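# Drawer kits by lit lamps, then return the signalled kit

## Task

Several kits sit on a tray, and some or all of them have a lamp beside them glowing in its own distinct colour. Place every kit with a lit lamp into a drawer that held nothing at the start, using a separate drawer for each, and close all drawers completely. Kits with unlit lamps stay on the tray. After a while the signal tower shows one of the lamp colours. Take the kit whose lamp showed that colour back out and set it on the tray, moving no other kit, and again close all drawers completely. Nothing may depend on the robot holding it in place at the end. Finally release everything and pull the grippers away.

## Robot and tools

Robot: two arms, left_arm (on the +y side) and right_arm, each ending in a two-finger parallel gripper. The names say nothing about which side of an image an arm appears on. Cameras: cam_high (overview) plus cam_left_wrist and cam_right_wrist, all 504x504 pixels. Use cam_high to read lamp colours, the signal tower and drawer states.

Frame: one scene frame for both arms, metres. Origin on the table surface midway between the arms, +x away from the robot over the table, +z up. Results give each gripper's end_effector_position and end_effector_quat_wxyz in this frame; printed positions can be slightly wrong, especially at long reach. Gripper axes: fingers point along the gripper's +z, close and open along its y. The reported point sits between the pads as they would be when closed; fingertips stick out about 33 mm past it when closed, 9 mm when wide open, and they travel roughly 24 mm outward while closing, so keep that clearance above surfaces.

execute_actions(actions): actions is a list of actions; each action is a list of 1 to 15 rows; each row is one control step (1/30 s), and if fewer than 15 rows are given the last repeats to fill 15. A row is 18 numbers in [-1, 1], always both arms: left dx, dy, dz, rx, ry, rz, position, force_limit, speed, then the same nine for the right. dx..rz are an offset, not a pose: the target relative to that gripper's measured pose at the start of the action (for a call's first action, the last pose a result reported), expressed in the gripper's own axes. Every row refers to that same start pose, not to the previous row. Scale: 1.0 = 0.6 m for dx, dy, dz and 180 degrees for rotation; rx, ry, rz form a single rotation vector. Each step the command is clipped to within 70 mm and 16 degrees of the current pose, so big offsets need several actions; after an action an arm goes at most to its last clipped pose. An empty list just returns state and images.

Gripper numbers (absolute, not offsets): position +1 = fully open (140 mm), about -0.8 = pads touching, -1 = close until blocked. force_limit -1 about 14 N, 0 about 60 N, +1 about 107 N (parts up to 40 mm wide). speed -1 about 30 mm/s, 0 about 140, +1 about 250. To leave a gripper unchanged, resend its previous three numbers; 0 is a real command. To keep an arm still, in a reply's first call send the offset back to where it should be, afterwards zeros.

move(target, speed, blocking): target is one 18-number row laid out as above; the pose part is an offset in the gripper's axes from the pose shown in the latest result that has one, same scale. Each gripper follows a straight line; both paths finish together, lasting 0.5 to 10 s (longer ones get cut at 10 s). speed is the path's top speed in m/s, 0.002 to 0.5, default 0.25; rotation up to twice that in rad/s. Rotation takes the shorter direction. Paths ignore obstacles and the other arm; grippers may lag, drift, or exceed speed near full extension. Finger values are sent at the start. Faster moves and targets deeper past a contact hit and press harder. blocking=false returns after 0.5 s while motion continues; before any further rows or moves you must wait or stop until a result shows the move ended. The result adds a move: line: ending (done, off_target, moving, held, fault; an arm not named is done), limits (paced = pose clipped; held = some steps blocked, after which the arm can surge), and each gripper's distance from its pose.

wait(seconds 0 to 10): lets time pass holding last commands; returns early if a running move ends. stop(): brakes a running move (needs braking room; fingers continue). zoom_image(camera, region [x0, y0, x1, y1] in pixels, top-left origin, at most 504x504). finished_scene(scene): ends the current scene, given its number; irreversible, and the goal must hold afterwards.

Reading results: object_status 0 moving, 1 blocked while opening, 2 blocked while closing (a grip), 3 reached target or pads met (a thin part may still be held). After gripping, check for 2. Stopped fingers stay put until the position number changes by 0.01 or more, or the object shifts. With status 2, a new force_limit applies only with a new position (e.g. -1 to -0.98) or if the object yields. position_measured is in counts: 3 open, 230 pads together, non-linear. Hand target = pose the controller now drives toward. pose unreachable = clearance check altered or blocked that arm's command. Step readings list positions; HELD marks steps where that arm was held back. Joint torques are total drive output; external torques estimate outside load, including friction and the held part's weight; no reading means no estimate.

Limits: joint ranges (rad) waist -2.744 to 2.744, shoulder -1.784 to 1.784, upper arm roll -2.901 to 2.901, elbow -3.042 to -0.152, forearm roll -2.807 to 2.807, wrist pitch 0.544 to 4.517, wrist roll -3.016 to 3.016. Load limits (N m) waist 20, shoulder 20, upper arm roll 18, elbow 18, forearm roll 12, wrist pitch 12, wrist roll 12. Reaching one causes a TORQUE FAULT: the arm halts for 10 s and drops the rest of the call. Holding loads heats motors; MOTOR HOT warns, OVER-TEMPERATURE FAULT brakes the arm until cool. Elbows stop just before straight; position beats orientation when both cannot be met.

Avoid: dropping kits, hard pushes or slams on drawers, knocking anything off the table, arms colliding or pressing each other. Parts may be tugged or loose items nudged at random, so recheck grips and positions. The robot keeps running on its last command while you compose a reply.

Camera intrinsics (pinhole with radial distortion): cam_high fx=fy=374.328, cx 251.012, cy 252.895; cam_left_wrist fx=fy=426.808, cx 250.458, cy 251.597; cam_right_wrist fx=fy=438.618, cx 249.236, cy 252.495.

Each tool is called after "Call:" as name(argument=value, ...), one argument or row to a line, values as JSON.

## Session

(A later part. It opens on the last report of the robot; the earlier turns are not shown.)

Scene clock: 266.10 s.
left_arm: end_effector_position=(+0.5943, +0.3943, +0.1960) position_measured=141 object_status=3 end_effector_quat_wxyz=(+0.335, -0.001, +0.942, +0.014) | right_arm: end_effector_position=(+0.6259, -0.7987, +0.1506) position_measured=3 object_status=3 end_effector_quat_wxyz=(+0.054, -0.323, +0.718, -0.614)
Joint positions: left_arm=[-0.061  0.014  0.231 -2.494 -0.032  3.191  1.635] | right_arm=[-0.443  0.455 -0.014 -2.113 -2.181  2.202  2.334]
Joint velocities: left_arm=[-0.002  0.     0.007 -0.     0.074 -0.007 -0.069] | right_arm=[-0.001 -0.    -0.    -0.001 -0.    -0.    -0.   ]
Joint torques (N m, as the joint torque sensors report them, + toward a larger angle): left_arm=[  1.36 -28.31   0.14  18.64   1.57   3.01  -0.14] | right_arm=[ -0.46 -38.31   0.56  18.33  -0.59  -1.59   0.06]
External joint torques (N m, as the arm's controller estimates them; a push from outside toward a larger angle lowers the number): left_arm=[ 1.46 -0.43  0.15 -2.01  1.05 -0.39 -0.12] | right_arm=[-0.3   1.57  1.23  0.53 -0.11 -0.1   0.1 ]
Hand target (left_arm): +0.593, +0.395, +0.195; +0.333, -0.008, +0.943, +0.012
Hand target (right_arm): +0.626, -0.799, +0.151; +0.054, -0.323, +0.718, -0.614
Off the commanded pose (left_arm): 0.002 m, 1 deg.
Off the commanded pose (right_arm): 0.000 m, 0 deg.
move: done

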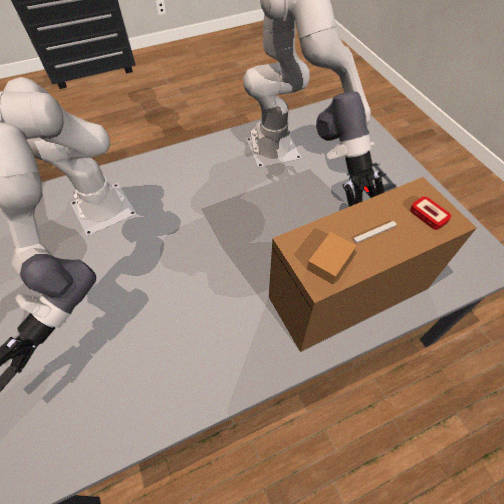

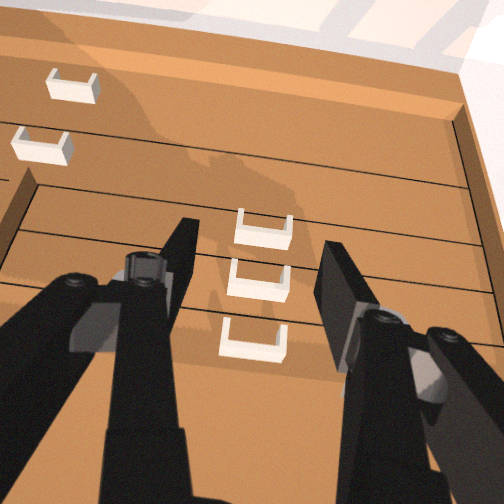

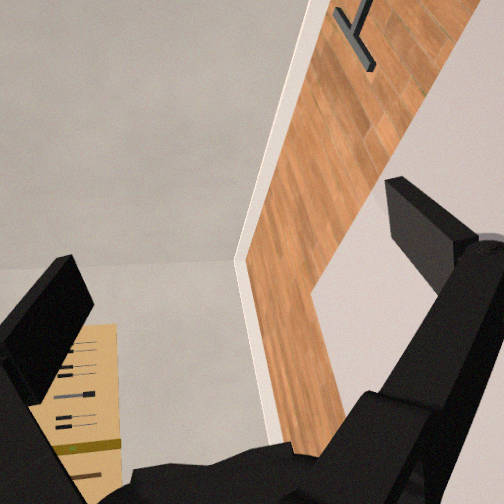

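Call:
move(
  target=[-0.014,0,-0.001,0,0,0,-0.2,0.3,0,0,0,0,0,0,0,1,0,0],
  speed=0.02,
)

Call:
move(
  target=[0,0,0,0,0,0,-1,0.5,-0.5,0,0,0,0,0,0,1,0,0],
)

Call:
move(
  target=[0.038,0,-0.032,0,0,0,-1,0.5,-0.5,0,0,0,0,0,0,1,0,0],
  speed=0.04,
)

Scene clock: 269.13 s.
left_arm: end_effector_position=(+0.5981, +0.3940, +0.1999) position_measured=154 object_status=3 end_effector_quat_wxyz=(+0.333, -0.006, +0.943, +0.012) | right_arm: end_effector_position=(+0.6259, -0.7987, +0.1506) position_measured=3 object_status=3 end_effector_quat_wxyz=(+0.054, -0.323, +0.718, -0.614)
Joint positions: left_arm=[-0.061  0.014  0.232 -2.477 -0.023  3.171  1.616] | right_arm=[-0.443  0.455 -0.014 -2.113 -2.181  2.202  2.334]
Joint velocities: left_arm=[ 0.001 -0.     0.002  0.005 -0.    -0.009  0.003] | right_arm=[ 0.001  0.001 -0.001  0.001  0.     0.    -0.   ]
Joint torques (N m, as the joint torque sensors report them, + toward a larger angle): left_arm=[  0.08 -25.89   0.37  22.76   1.46   3.6    0.31] | right_arm=[ -0.65 -38.45   0.42  18.5   -0.6   -1.57   0.08]
External joint torques (N m, as the arm's controller estimates them; a push from outside toward a larger angle lowers the number): left_arm=[0.07 2.25 0.25 1.95 0.94 0.2  0.33] | right_arm=[-0.65  1.45  0.95  0.71 -0.13 -0.09  0.12]
Hand target (left_arm): +0.600, +0.394, +0.202; +0.335, -0.001, +0.942, +0.014
Hand target (right_arm): +0.626, -0.799, +0.151; +0.054, -0.323, +0.718, -0.614
Off the commanded pose (left_arm): 0.003 m, 1 deg.
Off the commanded pose (right_arm): 0.000 m, 0 deg.
move: done

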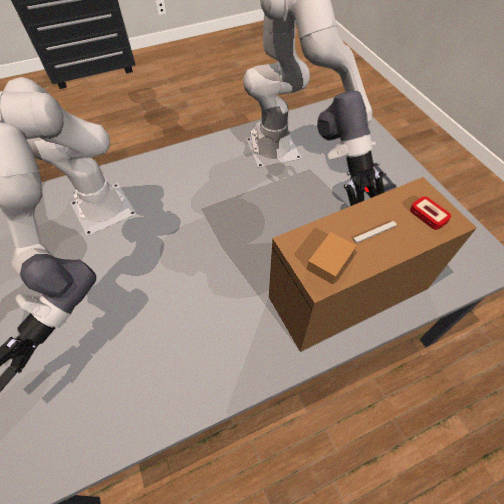

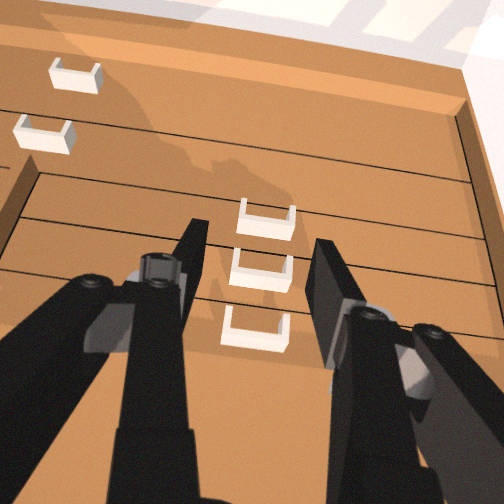

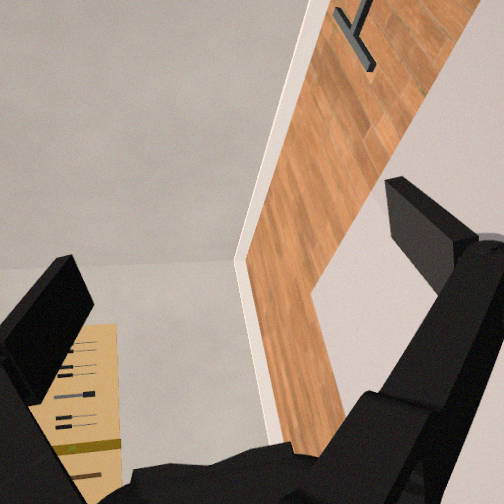

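Scene clock: 269.63 s.
left_arm: end_effector_position=(+0.5972, +0.3963, +0.1990) position_measured=195 object_status=0 end_effector_quat_wxyz=(+0.332, -0.008, +0.943, +0.012) | right_arm: end_effector_position=(+0.6259, -0.7987, +0.1506) position_measured=3 object_status=3 end_effector_quat_wxyz=(+0.054, -0.323, +0.718, -0.614)
Joint positions: left_arm=[-0.06   0.014  0.234 -2.478 -0.023  3.169  1.616] | right_arm=[-0.443  0.455 -0.014 -2.113 -2.181  2.202  2.334]
Joint velocities: left_arm=[-0.     0.     0.001 -0.    -0.     0.     0.   ] | right_arm=[ 0.001 -0.001 -0.001 -0.    -0.001 -0.     0.002]
Joint torques (N m, as the joint torque sensors report them, + toward a larger angle): left_arm=[  0.1  -26.73  -1.09  21.15   0.59   3.77   0.08] | right_arm=[ -0.53 -38.56   0.45  18.34  -0.57  -1.6    0.05]
External joint torques (N m, as the arm's controller estimates them; a push from outside toward a larger angle lowers the number): left_arm=[ 0.03  1.41 -1.27  0.25  0.07  0.35  0.1 ] | right_arm=[-0.53  1.36  0.99  0.51 -0.09 -0.12  0.09]
Hand target (left_arm): +0.598, +0.394, +0.200; +0.333, -0.006, +0.943, +0.012
Hand target (right_arm): +0.626, -0.799, +0.151; +0.054, -0.323, +0.718, -0.614
Off the commanded pose (left_arm): 0.003 m, 0 deg.
Off the commanded pose (right_arm): 0.000 m, 0 deg.
move: done

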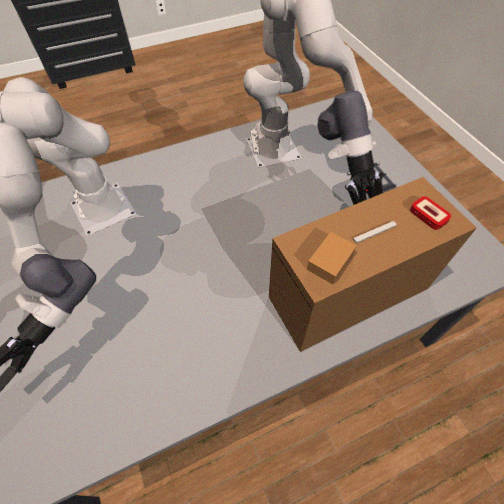

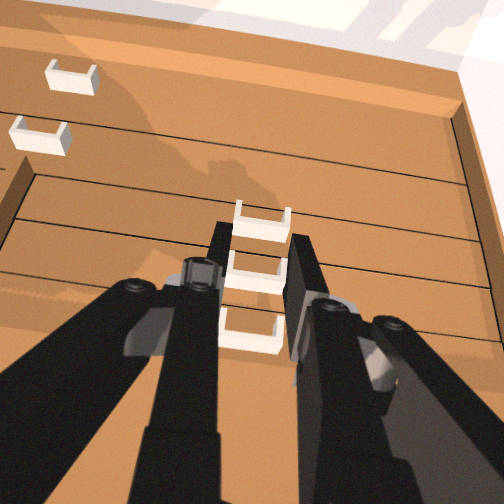

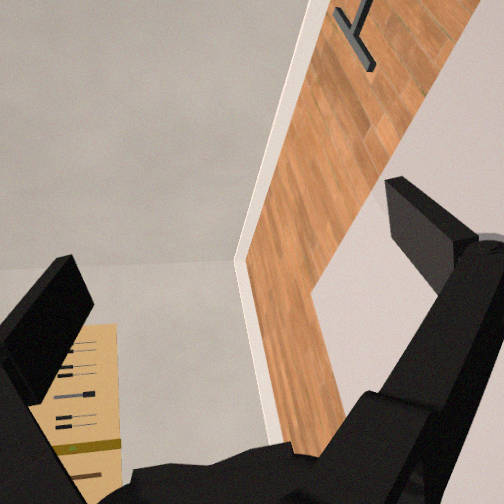

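Scene clock: 270.67 s.
left_arm: end_effector_position=(+0.5680, +0.3961, +0.1993) position_measured=195 object_status=2 end_effector_quat_wxyz=(+0.331, -0.005, +0.943, +0.012) | right_arm: end_effector_position=(+0.6259, -0.7987, +0.1506) position_measured=3 object_status=3 end_effector_quat_wxyz=(+0.054, -0.323, +0.718, -0.614)
Joint positions: left_arm=[ 0.016 -0.064  0.178 -2.571  0.07   3.184  1.553] | right_arm=[-0.443  0.455 -0.014 -2.113 -2.181  2.202  2.334]
Joint velocities: left_arm=[ 0.097 -0.002 -0.091 -0.002  0.054  0.002 -0.063] | right_arm=[-0.     0.     0.     0.     0.001 -0.    -0.   ]
Joint torques (N m, as the joint torque sensors report them, + toward a larger angle): left_arm=[  2.78 -25.7   -1.52  18.74   1.65   3.69   0.28] | right_arm=[ -0.52 -38.4    0.44  18.37  -0.61  -1.57   0.04]
External joint torques (N m, as the arm's controller estimates them; a push from outside toward a larger angle lowers the number): left_arm=[ 2.86  0.1  -1.13 -2.06  1.25  0.26  0.31] | right_arm=[-0.37  1.43  1.1   0.59 -0.13 -0.08  0.08]
Hand target (left_arm): +0.567, +0.396, +0.200; +0.332, -0.008, +0.943, +0.011
Hand target (right_arm): +0.626, -0.799, +0.151; +0.054, -0.323, +0.718, -0.614
Off the commanded pose (left_arm): 0.001 m, 0 deg.
Off the commanded pose (right_arm): 0.000 m, 0 deg.
move: done

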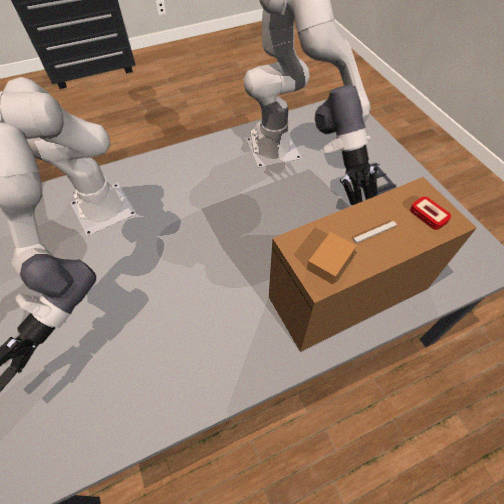

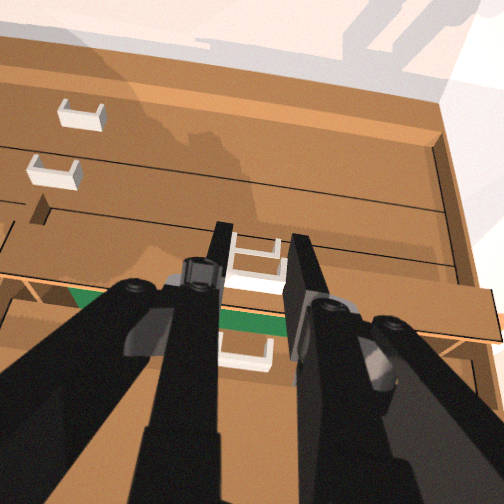

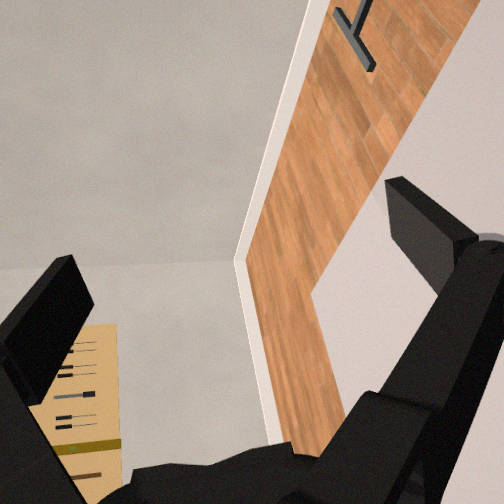

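Good. Pull, release, view.

Call:
move(
  target=[0.142,-0.006,-0.114,0,0,0,-1,0.5,-0.5,0,0,0,0,0,0,1,0,0],
  speed=0.06,
)

Call:
move(
  target=[0,0,0,0,0,0,0.3,0.3,0.3,0,0,0,0,0,0,1,0,0],
)

Call:
move(
  target=[-0.06,0,-0.08,0,0.07,0,0.3,0.3,0.3,0,0,0,0,0,0,1,0,0],
)

Call:
move(
  target=[-0.09,0,0.03,0,0.145,0,0.3,0.3,0.3,0,0,0,0,0,0,1,0,0],
)

Scene clock: 274.50 s.
left_arm: end_effector_position=(+0.4601, +0.3936, +0.2001) position_measured=195 object_status=2 end_effector_quat_wxyz=(+0.332, -0.010, +0.943, +0.012) | right_arm: end_effector_position=(+0.6259, -0.7987, +0.1506) position_measured=3 object_status=3 end_effector_quat_wxyz=(+0.054, -0.323, +0.718, -0.614)
Joint positions: left_arm=[ 0.171 -0.388  0.043 -2.906  0.112  3.195  1.519] | right_arm=[-0.443  0.455 -0.014 -2.113 -2.181  2.202  2.334]
Joint velocities: left_arm=[-0.001 -0.003  0.    -0.002 -0.001 -0.004 -0.001] | right_arm=[-0.001  0.001 -0.002  0.     0.001 -0.001  0.001]
Joint torques (N m, as the joint torque sensors report them, + toward a larger angle): left_arm=[  0.45 -16.58  -3.7   18.52   1.03   3.11   0.11] | right_arm=[ -0.28 -38.58   0.58  18.55  -0.57  -1.59   0.05]
External joint torques (N m, as the arm's controller estimates them; a push from outside toward a larger angle lowers the number): left_arm=[ 0.46 -1.98 -3.1  -2.07  0.68 -0.29  0.12] | right_arm=[-0.05  1.32  1.33  0.7  -0.1  -0.09  0.09]
Hand target (left_arm): +0.459, +0.391, +0.199; +0.331, -0.005, +0.944, +0.013
Hand target (right_arm): +0.626, -0.799, +0.151; +0.054, -0.323, +0.718, -0.614
Off the commanded pose (left_arm): 0.003 m, 1 deg.
Off the commanded pose (right_arm): 0.000 m, 0 deg.
move: done

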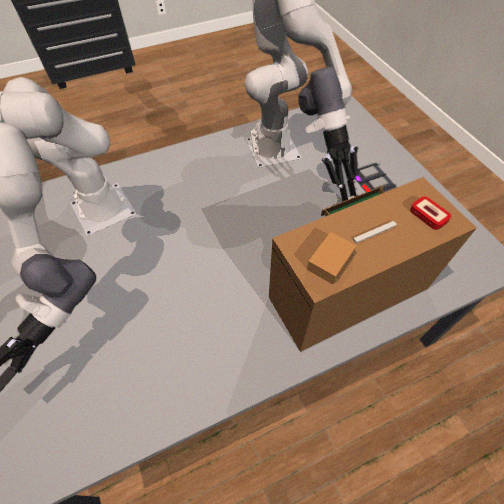

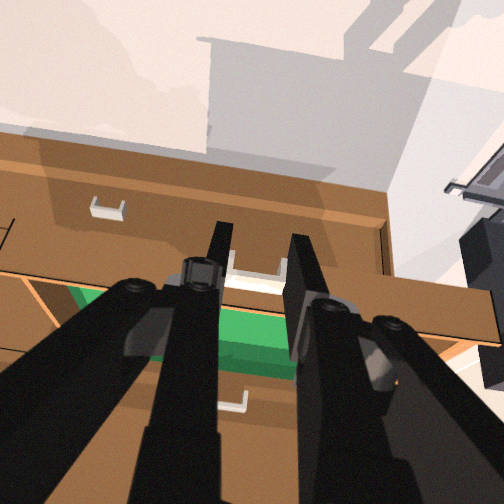

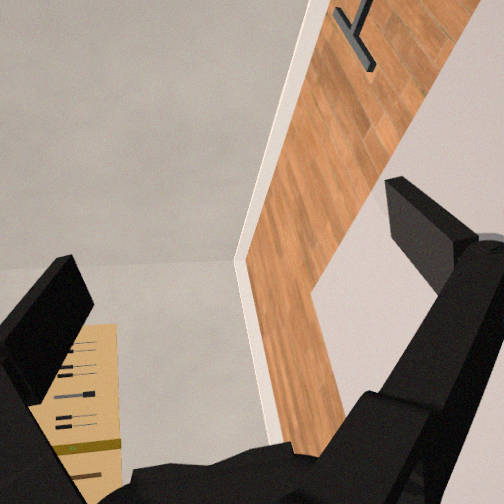

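Scene clock: 275.10 s.
left_arm: end_effector_position=(+0.4599, +0.3937, +0.1999) position_measured=91 object_status=0 end_effector_quat_wxyz=(+0.332, -0.010, +0.943, +0.012) | right_arm: end_effector_position=(+0.6259, -0.7987, +0.1506) position_measured=3 object_status=3 end_effector_quat_wxyz=(+0.054, -0.323, +0.718, -0.614)
Joint positions: left_arm=[ 0.171 -0.388  0.044 -2.906  0.112  3.195  1.519] | right_arm=[-0.443  0.455 -0.014 -2.113 -2.181  2.202  2.334]
Joint velocities: left_arm=[ 0.    -0.    -0.     0.001  0.001 -0.001 -0.   ] | right_arm=[ 0.001  0.     0.001 -0.     0.001  0.001  0.   ]
Joint torques (N m, as the joint torque sensors report them, + toward a larger angle): left_arm=[  0.35 -14.51  -1.68  21.     0.28   3.48  -0.01] | right_arm=[ -0.5  -38.69   0.72  18.58  -0.6   -1.57   0.03]
External joint torques (N m, as the arm's controller estimates them; a push from outside toward a larger angle lowers the number): left_arm=[ 0.38  0.16 -1.06  0.41 -0.07  0.09  0.  ] | right_arm=[-0.69  1.09  1.08  0.85 -0.13 -0.12  0.07]
Hand target (left_arm): +0.460, +0.394, +0.200; +0.332, -0.010, +0.943, +0.012
Hand target (right_arm): +0.626, -0.799, +0.151; +0.054, -0.323, +0.718, -0.614
Off the commanded pose (left_arm): 0.000 m, 0 deg.
Off the commanded pose (right_arm): 0.000 m, 0 deg.
move: done

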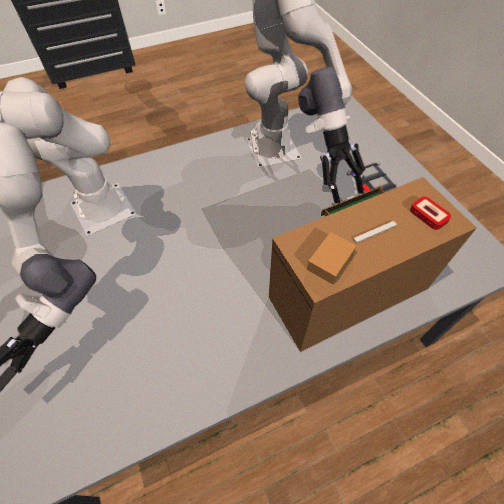

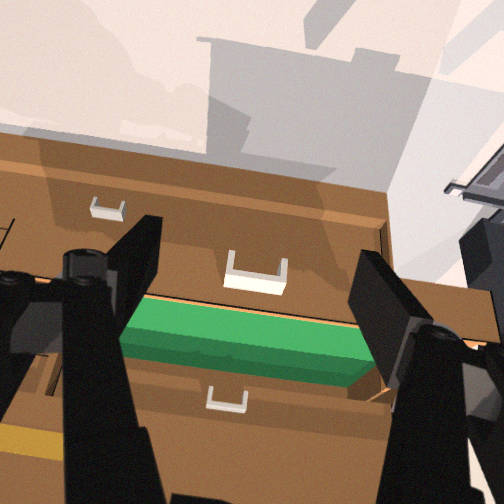

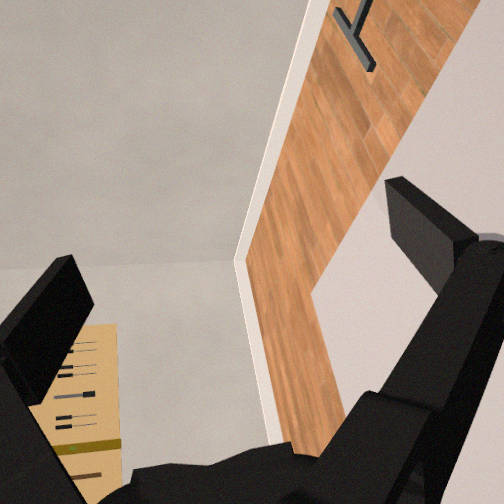

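Scene clock: 276.40 s.
left_arm: end_effector_position=(+0.4569, +0.3968, +0.2616) position_measured=91 object_status=3 end_effector_quat_wxyz=(+0.229, -0.015, +0.973, +0.016) | right_arm: end_effector_position=(+0.6259, -0.7987, +0.1506) position_measured=3 object_status=3 end_effector_quat_wxyz=(+0.054, -0.323, +0.718, -0.614)
Joint positions: left_arm=[ 0.124 -0.482  0.065 -2.638  0.088  2.618  1.529] | right_arm=[-0.443  0.455 -0.014 -2.113 -2.181  2.202  2.334]
Joint velocities: left_arm=[-0.004  0.001  0.003 -0.001  0.002 -0.013 -0.001] | right_arm=[-0.    -0.001  0.001 -0.001  0.001  0.    -0.   ]
Joint torques (N m, as the joint torque sensors report them, + toward a larger angle): left_arm=[ -1.62 -14.13  -1.35  25.11  -0.03   2.86   0.4 ] | right_arm=[ -0.62 -38.46   0.73  18.43  -0.58  -1.59   0.06]
External joint torques (N m, as the arm's controller estimates them; a push from outside toward a larger angle lowers the number): left_arm=[-1.55  0.79 -0.12  1.04 -0.68 -0.37  0.41] | right_arm=[-0.69  1.48  1.21  0.61 -0.11 -0.12  0.1 ]
Hand target (left_arm): +0.457, +0.396, +0.261; +0.227, -0.013, +0.974, +0.015
Hand target (right_arm): +0.626, -0.799, +0.151; +0.054, -0.323, +0.718, -0.614
Off the commanded pose (left_arm): 0.005 m, 1 deg.
Off the commanded pose (right_arm): 0.000 m, 0 deg.
move: off_target (left_arm)

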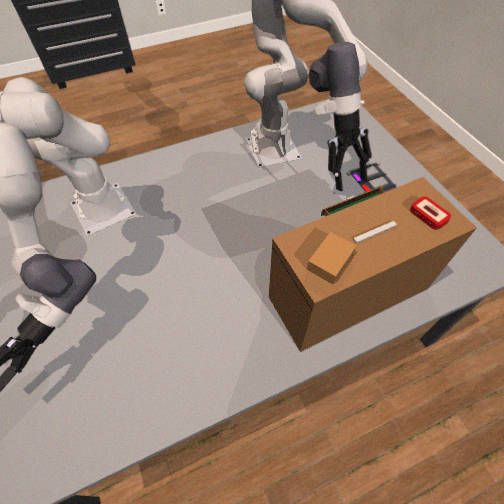

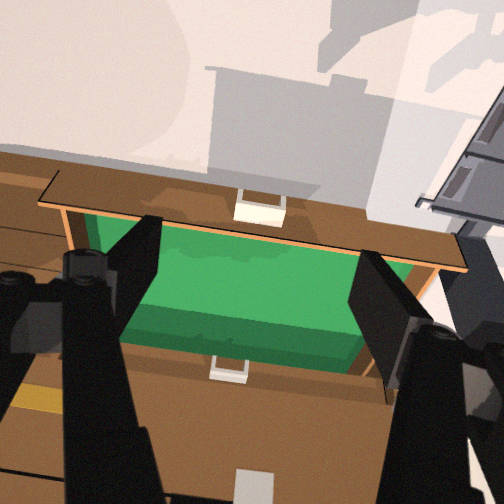

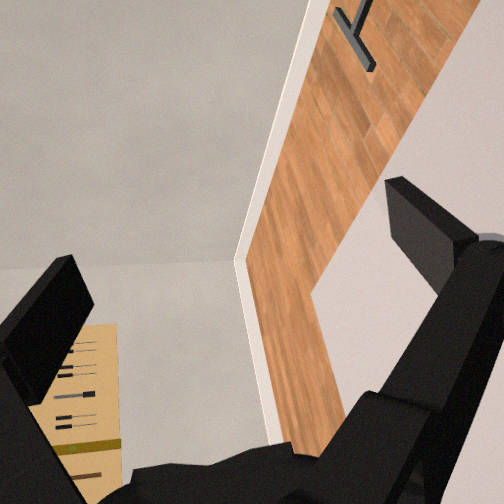

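Scene clock: 278.10 s.
left_arm: end_effector_position=(+0.5130, +0.3997, +0.2694) position_measured=91 object_status=3 end_effector_quat_wxyz=(+0.005, -0.019, +1.000, +0.015) | right_arm: end_effector_position=(+0.6259, -0.7987, +0.1506) position_measured=3 object_status=3 end_effector_quat_wxyz=(+0.054, -0.323, +0.718, -0.614)
Joint positions: left_arm=[ 0.103  0.023  0.074 -1.913  0.029  1.946  1.564] | right_arm=[-0.443  0.455 -0.014 -2.113 -2.181  2.202  2.334]
Joint velocities: left_arm=[-0.002  0.    -0.001  0.001  0.001 -0.013  0.004] | right_arm=[ 0.    -0.002  0.     0.    -0.    -0.001  0.001]
Joint torques (N m, as the joint torque sensors report them, + toward a larger angle): left_arm=[  0.99 -31.1    0.41  25.6   -0.37   2.06   0.38] | right_arm=[ -0.41 -38.46   0.47  18.39  -0.59  -1.58   0.05]
External joint torques (N m, as the arm's controller estimates them; a push from outside toward a larger angle lowers the number): left_arm=[ 1.15  1.6   0.49  1.3  -1.17 -0.39  0.38] | right_arm=[-0.43  1.6   0.98  0.48 -0.11 -0.09  0.09]
Hand target (left_arm): +0.512, +0.400, +0.269; +0.003, -0.019, +1.000, +0.013
Hand target (right_arm): +0.626, -0.799, +0.151; +0.054, -0.323, +0.718, -0.614
Off the commanded pose (left_arm): 0.001 m, 0 deg.
Off the commanded pose (right_arm): 0.000 m, 0 deg.
move: done

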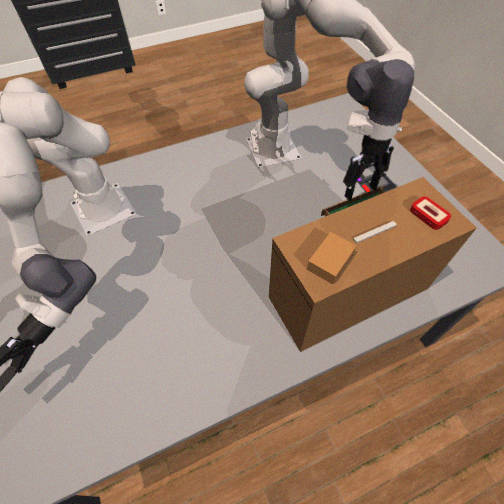

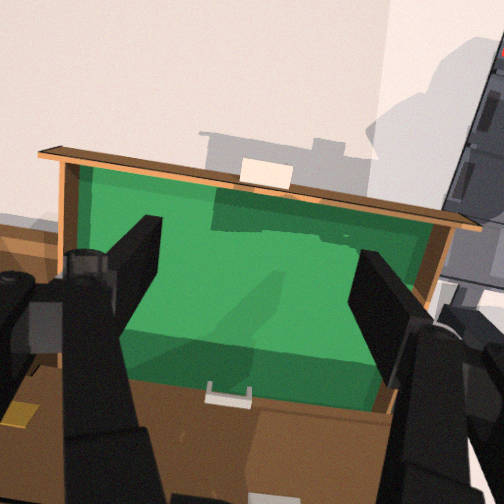

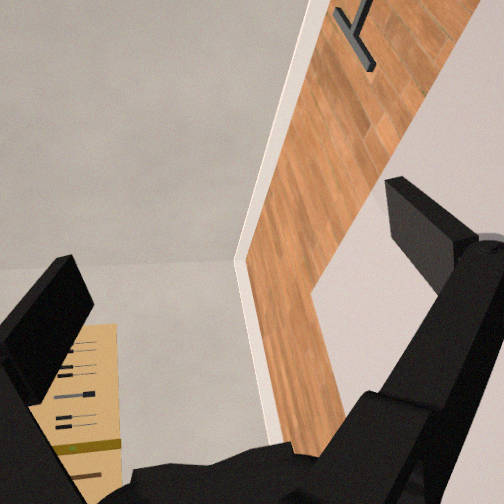

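Call:
move(
  target=[0.256,0.456,0.043,0.01,0,0,0.3,0.3,0.3,0,0,0,0,0,0,1,0,0],
  speed=0.3,
)

Call:
move(
  target=[0,0.008,0.325,0,0,0,0.3,0.3,0.3,0,0,0,0,0,0,1,0,0],
  speed=0.2,
)

Scene clock: 282.27 s.
left_arm: end_effector_position=(+0.3462, +0.6688, +0.2454) position_measured=91 object_status=3 end_effector_quat_wxyz=(-0.001, -0.025, +1.000, -0.002) | right_arm: end_effector_position=(+0.6259, -0.7987, +0.1506) position_measured=3 object_status=3 end_effector_quat_wxyz=(+0.054, -0.323, +0.718, -0.614)
Joint positions: left_arm=[ 0.298 -0.171  0.458 -2.175  0.082  2.017  2.101] | right_arm=[-0.443  0.455 -0.014 -2.113 -2.181  2.202  2.334]
Joint velocities: left_arm=[-0.001 -0.001  0.001 -0.     0.    -0.     0.031] | right_arm=[-0.001  0.001 -0.001 -0.    -0.    -0.     0.   ]
Joint torques (N m, as the joint torque sensors report them, + toward a larger angle): left_arm=[ -1.08 -20.81  -2.93  24.9    0.12   2.62   0.33] | right_arm=[ -0.45 -38.57   0.69  18.35  -0.58  -1.59   0.06]
External joint torques (N m, as the arm's controller estimates them; a push from outside toward a larger angle lowers the number): left_arm=[-1.12  1.73 -0.49  0.85 -0.64  0.21  0.33] | right_arm=[-0.24  1.36  1.41  0.51 -0.11 -0.08  0.1 ]
Hand target (left_arm): +0.348, +0.669, +0.246; +0.001, -0.019, +1.000, -0.002
Hand target (right_arm): +0.626, -0.799, +0.151; +0.054, -0.323, +0.718, -0.614
Off the commanded pose (left_arm): 0.006 m, 1 deg.
Off the commanded pose (right_arm): 0.000 m, 0 deg.
move: off_target (left_arm)

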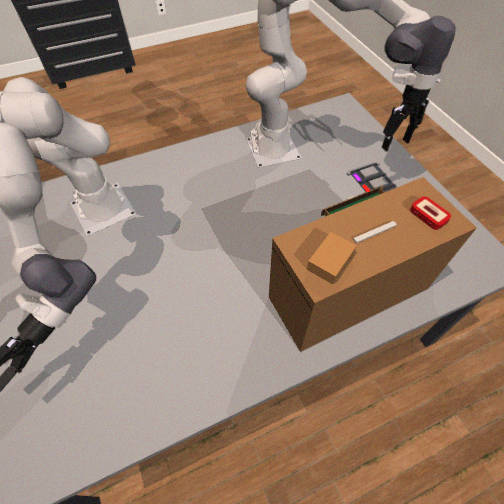

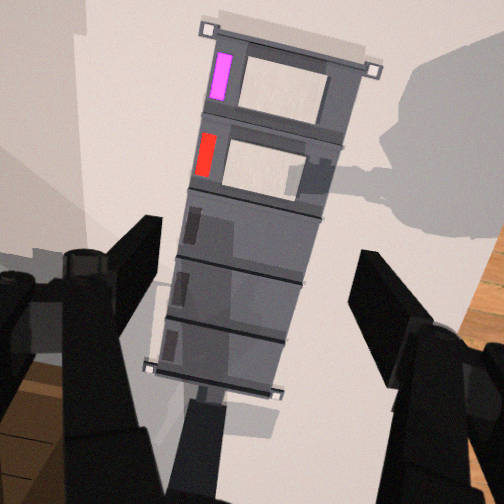

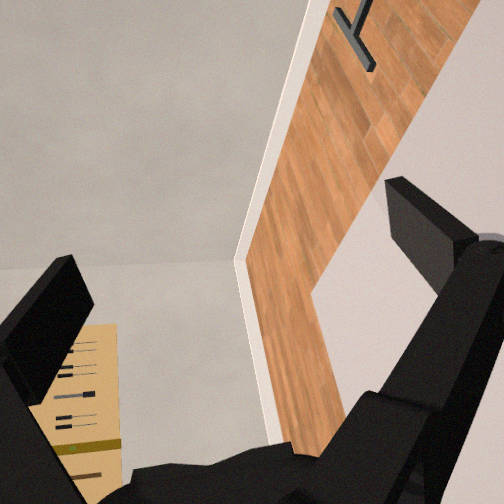

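Scene clock: 283.97 s.
left_arm: end_effector_position=(+0.3490, +0.6658, +0.0478) position_measured=91 object_status=3 end_effector_quat_wxyz=(-0.002, -0.026, +1.000, -0.008) | right_arm: end_effector_position=(+0.6259, -0.7987, +0.1506) position_measured=3 object_status=3 end_effector_quat_wxyz=(+0.054, -0.323, +0.718, -0.614)
Joint positions: left_arm=[ 0.316  0.168  0.45  -2.373 -0.141  2.507  2.261] | right_arm=[-0.443  0.455 -0.014 -2.113 -2.181  2.202  2.334]
Joint velocities: left_arm=[ 0.004  0.001 -0.    -0.    -0.008  0.01   0.035] | right_arm=[ 0.001  0.    -0.001 -0.001 -0.001 -0.    -0.   ]
Joint torques (N m, as the joint torque sensors report them, + toward a larger angle): left_arm=[  2.31 -26.87   1.27  20.09  -0.56   2.82   0.31] | right_arm=[ -0.41 -38.59   0.62  18.49  -0.61  -1.58   0.03]
External joint torques (N m, as the arm's controller estimates them; a push from outside toward a larger angle lowers the number): left_arm=[ 2.08  2.35 -1.24  0.83 -1.06  0.44  0.32] | right_arm=[-0.41  1.31  1.15  0.7  -0.13 -0.11  0.07]
Hand target (left_arm): +0.351, +0.667, +0.048; +0.001, -0.021, +1.000, -0.007
Hand target (right_arm): +0.626, -0.799, +0.151; +0.054, -0.323, +0.718, -0.614
Off the commanded pose (left_arm): 0.008 m, 1 deg.
Off the commanded pose (right_arm): 0.000 m, 0 deg.
move: off_target (left_arm)

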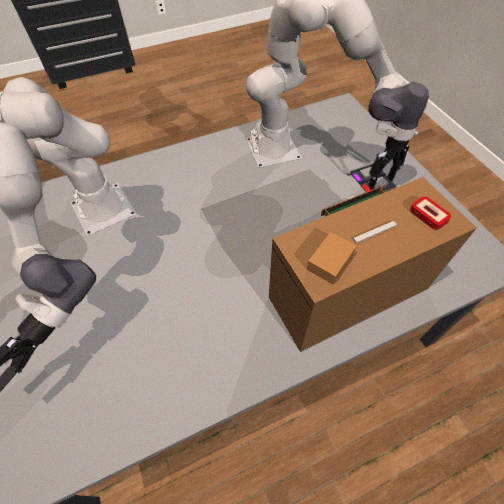

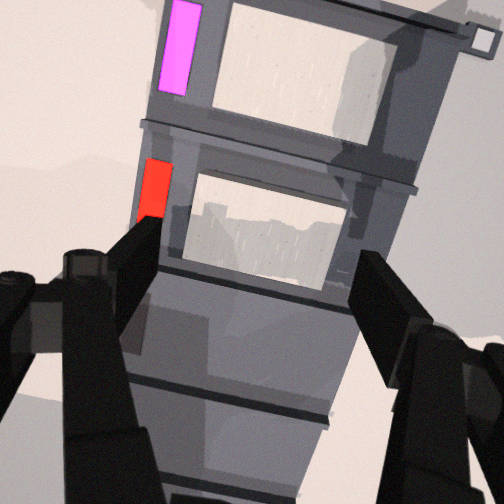

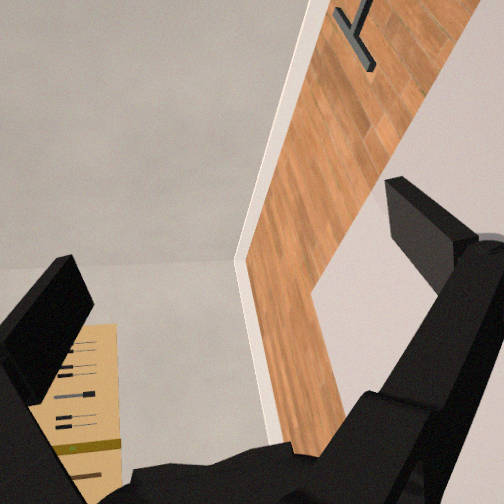

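Call:
move(
  target=[0.01,0.006,0.012,0,0,0.018,0.3,0.3,0.3,0,0,0,0,0,0,1,0,0],
  speed=0.03,
)

Call:
move(
  target=[0,0,0.015,0,0,0,0.3,0.3,0.3,0,0,0,0,0,0,1,0,0],
  speed=0.02,
)

Call:
move(
  target=[0,0,0,0,0,0,-1,0.3,-0.3,0,0,0,0,0,0,1,0,0],
)

Scene clock: 287.27 s.
left_arm: end_effector_position=(+0.3436, +0.6690, +0.0418) position_measured=91 object_status=3 end_effector_quat_wxyz=(-0.002, -0.003, +1.000, -0.007) | right_arm: end_effector_position=(+0.6259, -0.7987, +0.1506) position_measured=3 object_status=3 end_effector_quat_wxyz=(+0.054, -0.323, +0.718, -0.614)
Joint positions: left_arm=[ 0.33   0.176  0.446 -2.382 -0.147  2.524  2.322] | right_arm=[-0.443  0.455 -0.014 -2.113 -2.181  2.202  2.334]
Joint velocities: left_arm=[ 0.005  0.    -0.002 -0.001 -0.002  0.007  0.037] | right_arm=[ 0.001  0.    -0.001  0.    -0.     0.    -0.002]
Joint torques (N m, as the joint torque sensors report them, + toward a larger angle): left_arm=[  1.45 -27.67   0.28  17.    -0.7    2.74   0.3 ] | right_arm=[ -0.38 -38.47   0.78  18.41  -0.6   -1.54   0.04]
External joint torques (N m, as the arm's controller estimates them; a push from outside toward a larger angle lowers the number): left_arm=[ 1.36  1.52 -2.18 -1.92 -1.19  0.38  0.3 ] | right_arm=[-0.38  1.51  1.31  0.51 -0.12 -0.06  0.08]
Hand target (left_arm): +0.343, +0.669, +0.040; -0.002, +0.002, +1.000, -0.008
Hand target (right_arm): +0.626, -0.799, +0.151; +0.054, -0.323, +0.718, -0.614
Off the commanded pose (left_arm): 0.001 m, 1 deg.
Off the commanded pose (right_arm): 0.000 m, 0 deg.
move: done

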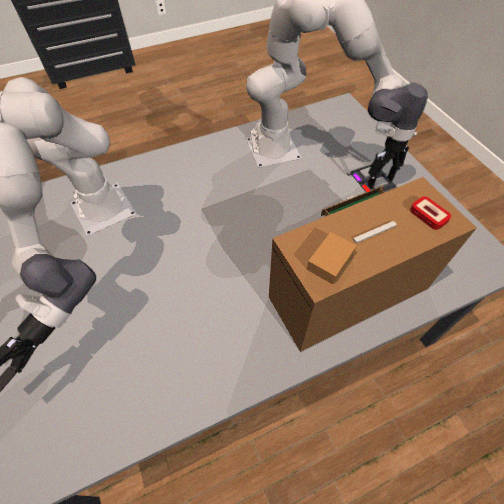

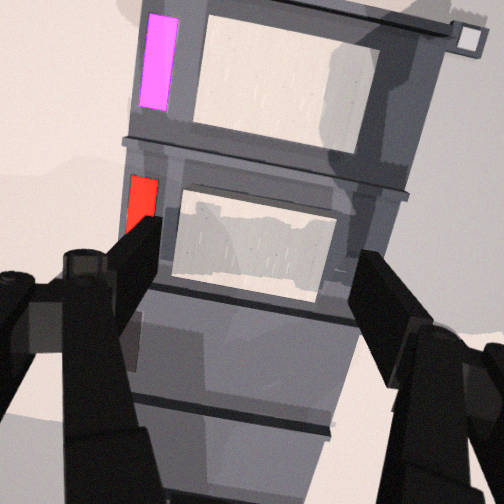

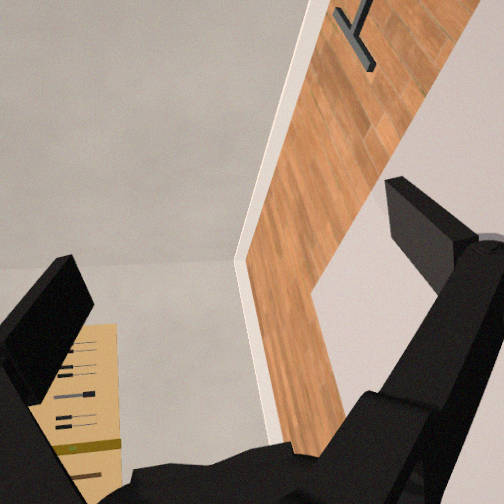

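Scene clock: 287.97 s.
left_arm: end_effector_position=(+0.3437, +0.6682, +0.0336) position_measured=91 object_status=3 end_effector_quat_wxyz=(-0.004, -0.004, +1.000, -0.008) | right_arm: end_effector_position=(+0.6259, -0.7987, +0.1506) position_measured=3 object_status=3 end_effector_quat_wxyz=(+0.054, -0.323, +0.718, -0.614)
Joint positions: left_arm=[ 0.33   0.197  0.442 -2.382 -0.163  2.539  2.33 ] | right_arm=[-0.443  0.455 -0.014 -2.113 -2.181  2.202  2.334]
Joint velocities: left_arm=[ 0.001  0.001  0.    -0.001 -0.009  0.011  0.01 ] | right_arm=[-0.001 -0.001 -0.     0.     0.     0.001 -0.   ]
Joint torques (N m, as the joint torque sensors report them, + toward a larger angle): left_arm=[  1.48 -27.89   0.94  17.98  -0.69   2.77   0.14] | right_arm=[ -0.59 -38.61   0.81  18.57  -0.59  -1.59   0.05]
External joint torques (N m, as the arm's controller estimates them; a push from outside toward a larger angle lowers the number): left_arm=[ 1.47  1.74 -1.72 -0.72 -1.17  0.4   0.14] | right_arm=[-0.49  1.43  1.43  0.68 -0.11 -0.09  0.09]
Hand target (left_arm): +0.344, +0.669, +0.033; -0.002, -0.003, +1.000, -0.008
Hand target (right_arm): +0.626, -0.799, +0.151; +0.054, -0.323, +0.718, -0.614
Off the commanded pose (left_arm): 0.001 m, 0 deg.
Off the commanded pose (right_arm): 0.000 m, 0 deg.
move: done

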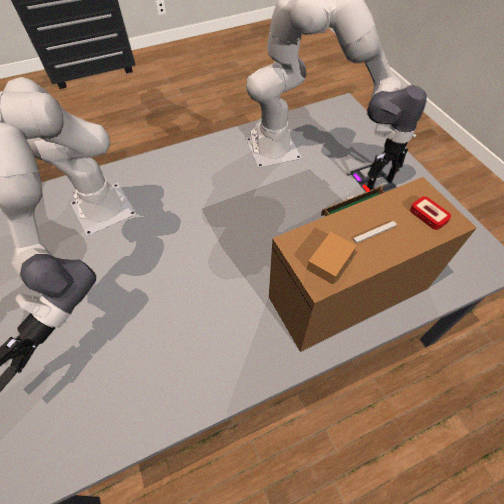

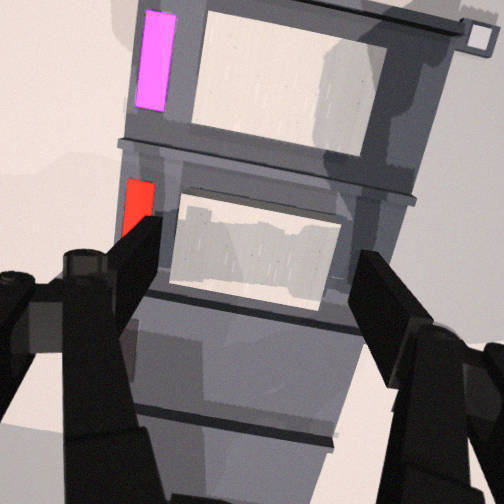

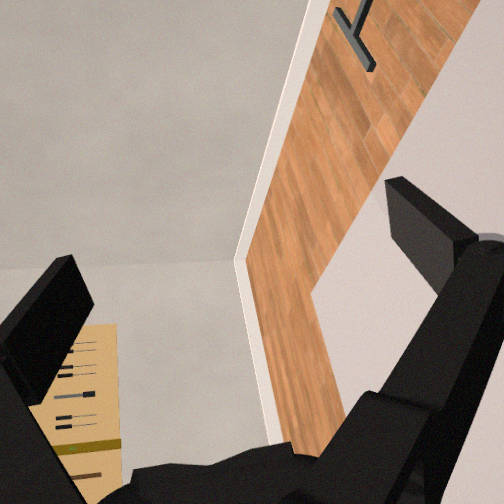

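Scene clock: 288.47 s.
left_arm: end_effector_position=(+0.3440, +0.6683, +0.0341) position_measured=133 object_status=2 end_effector_quat_wxyz=(-0.003, -0.004, +1.000, -0.007) | right_arm: end_effector_position=(+0.6259, -0.7987, +0.1506) position_measured=3 object_status=3 end_effector_quat_wxyz=(+0.054, -0.323, +0.718, -0.614)
Joint positions: left_arm=[ 0.33   0.196  0.442 -2.382 -0.163  2.539  2.33 ] | right_arm=[-0.443  0.455 -0.014 -2.113 -2.181  2.202  2.334]
Joint velocities: left_arm=[ 0.     0.    -0.001  0.    -0.     0.    -0.001] | right_arm=[-0.001 -0.     0.001  0.     0.    -0.    -0.001]
Joint torques (N m, as the joint torque sensors report them, + toward a larger angle): left_arm=[  0.34 -27.99   1.68  18.27   0.44   2.33   0.07] | right_arm=[ -0.35 -38.56   0.75  18.52  -0.6   -1.55   0.05]
External joint torques (N m, as the arm's controller estimates them; a push from outside toward a larger angle lowers the number): left_arm=[ 0.35  1.6  -0.94 -0.43 -0.05 -0.05  0.07] | right_arm=[-0.19  1.45  1.43  0.64 -0.12 -0.05  0.09]
Hand target (left_arm): +0.344, +0.668, +0.034; -0.004, -0.004, +1.000, -0.008
Hand target (right_arm): +0.626, -0.799, +0.151; +0.054, -0.323, +0.718, -0.614
Off the commanded pose (left_arm): 0.001 m, 0 deg.
Off the commanded pose (right_arm): 0.000 m, 0 deg.
move: done

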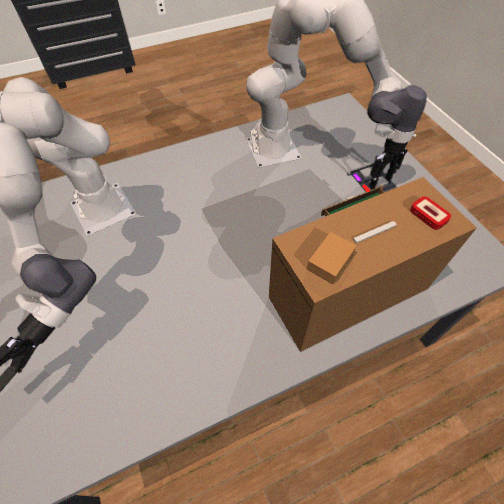

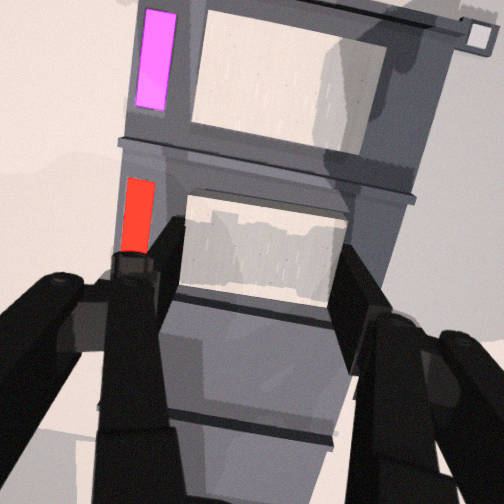

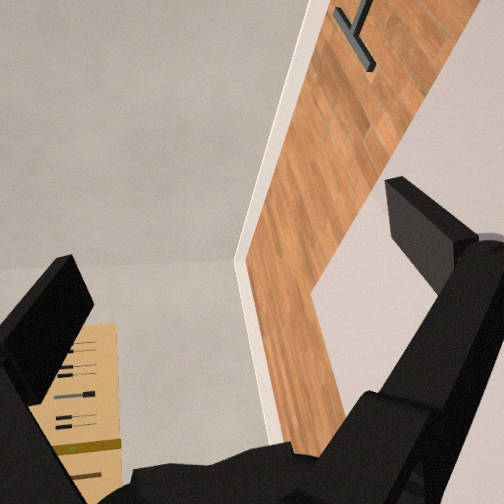

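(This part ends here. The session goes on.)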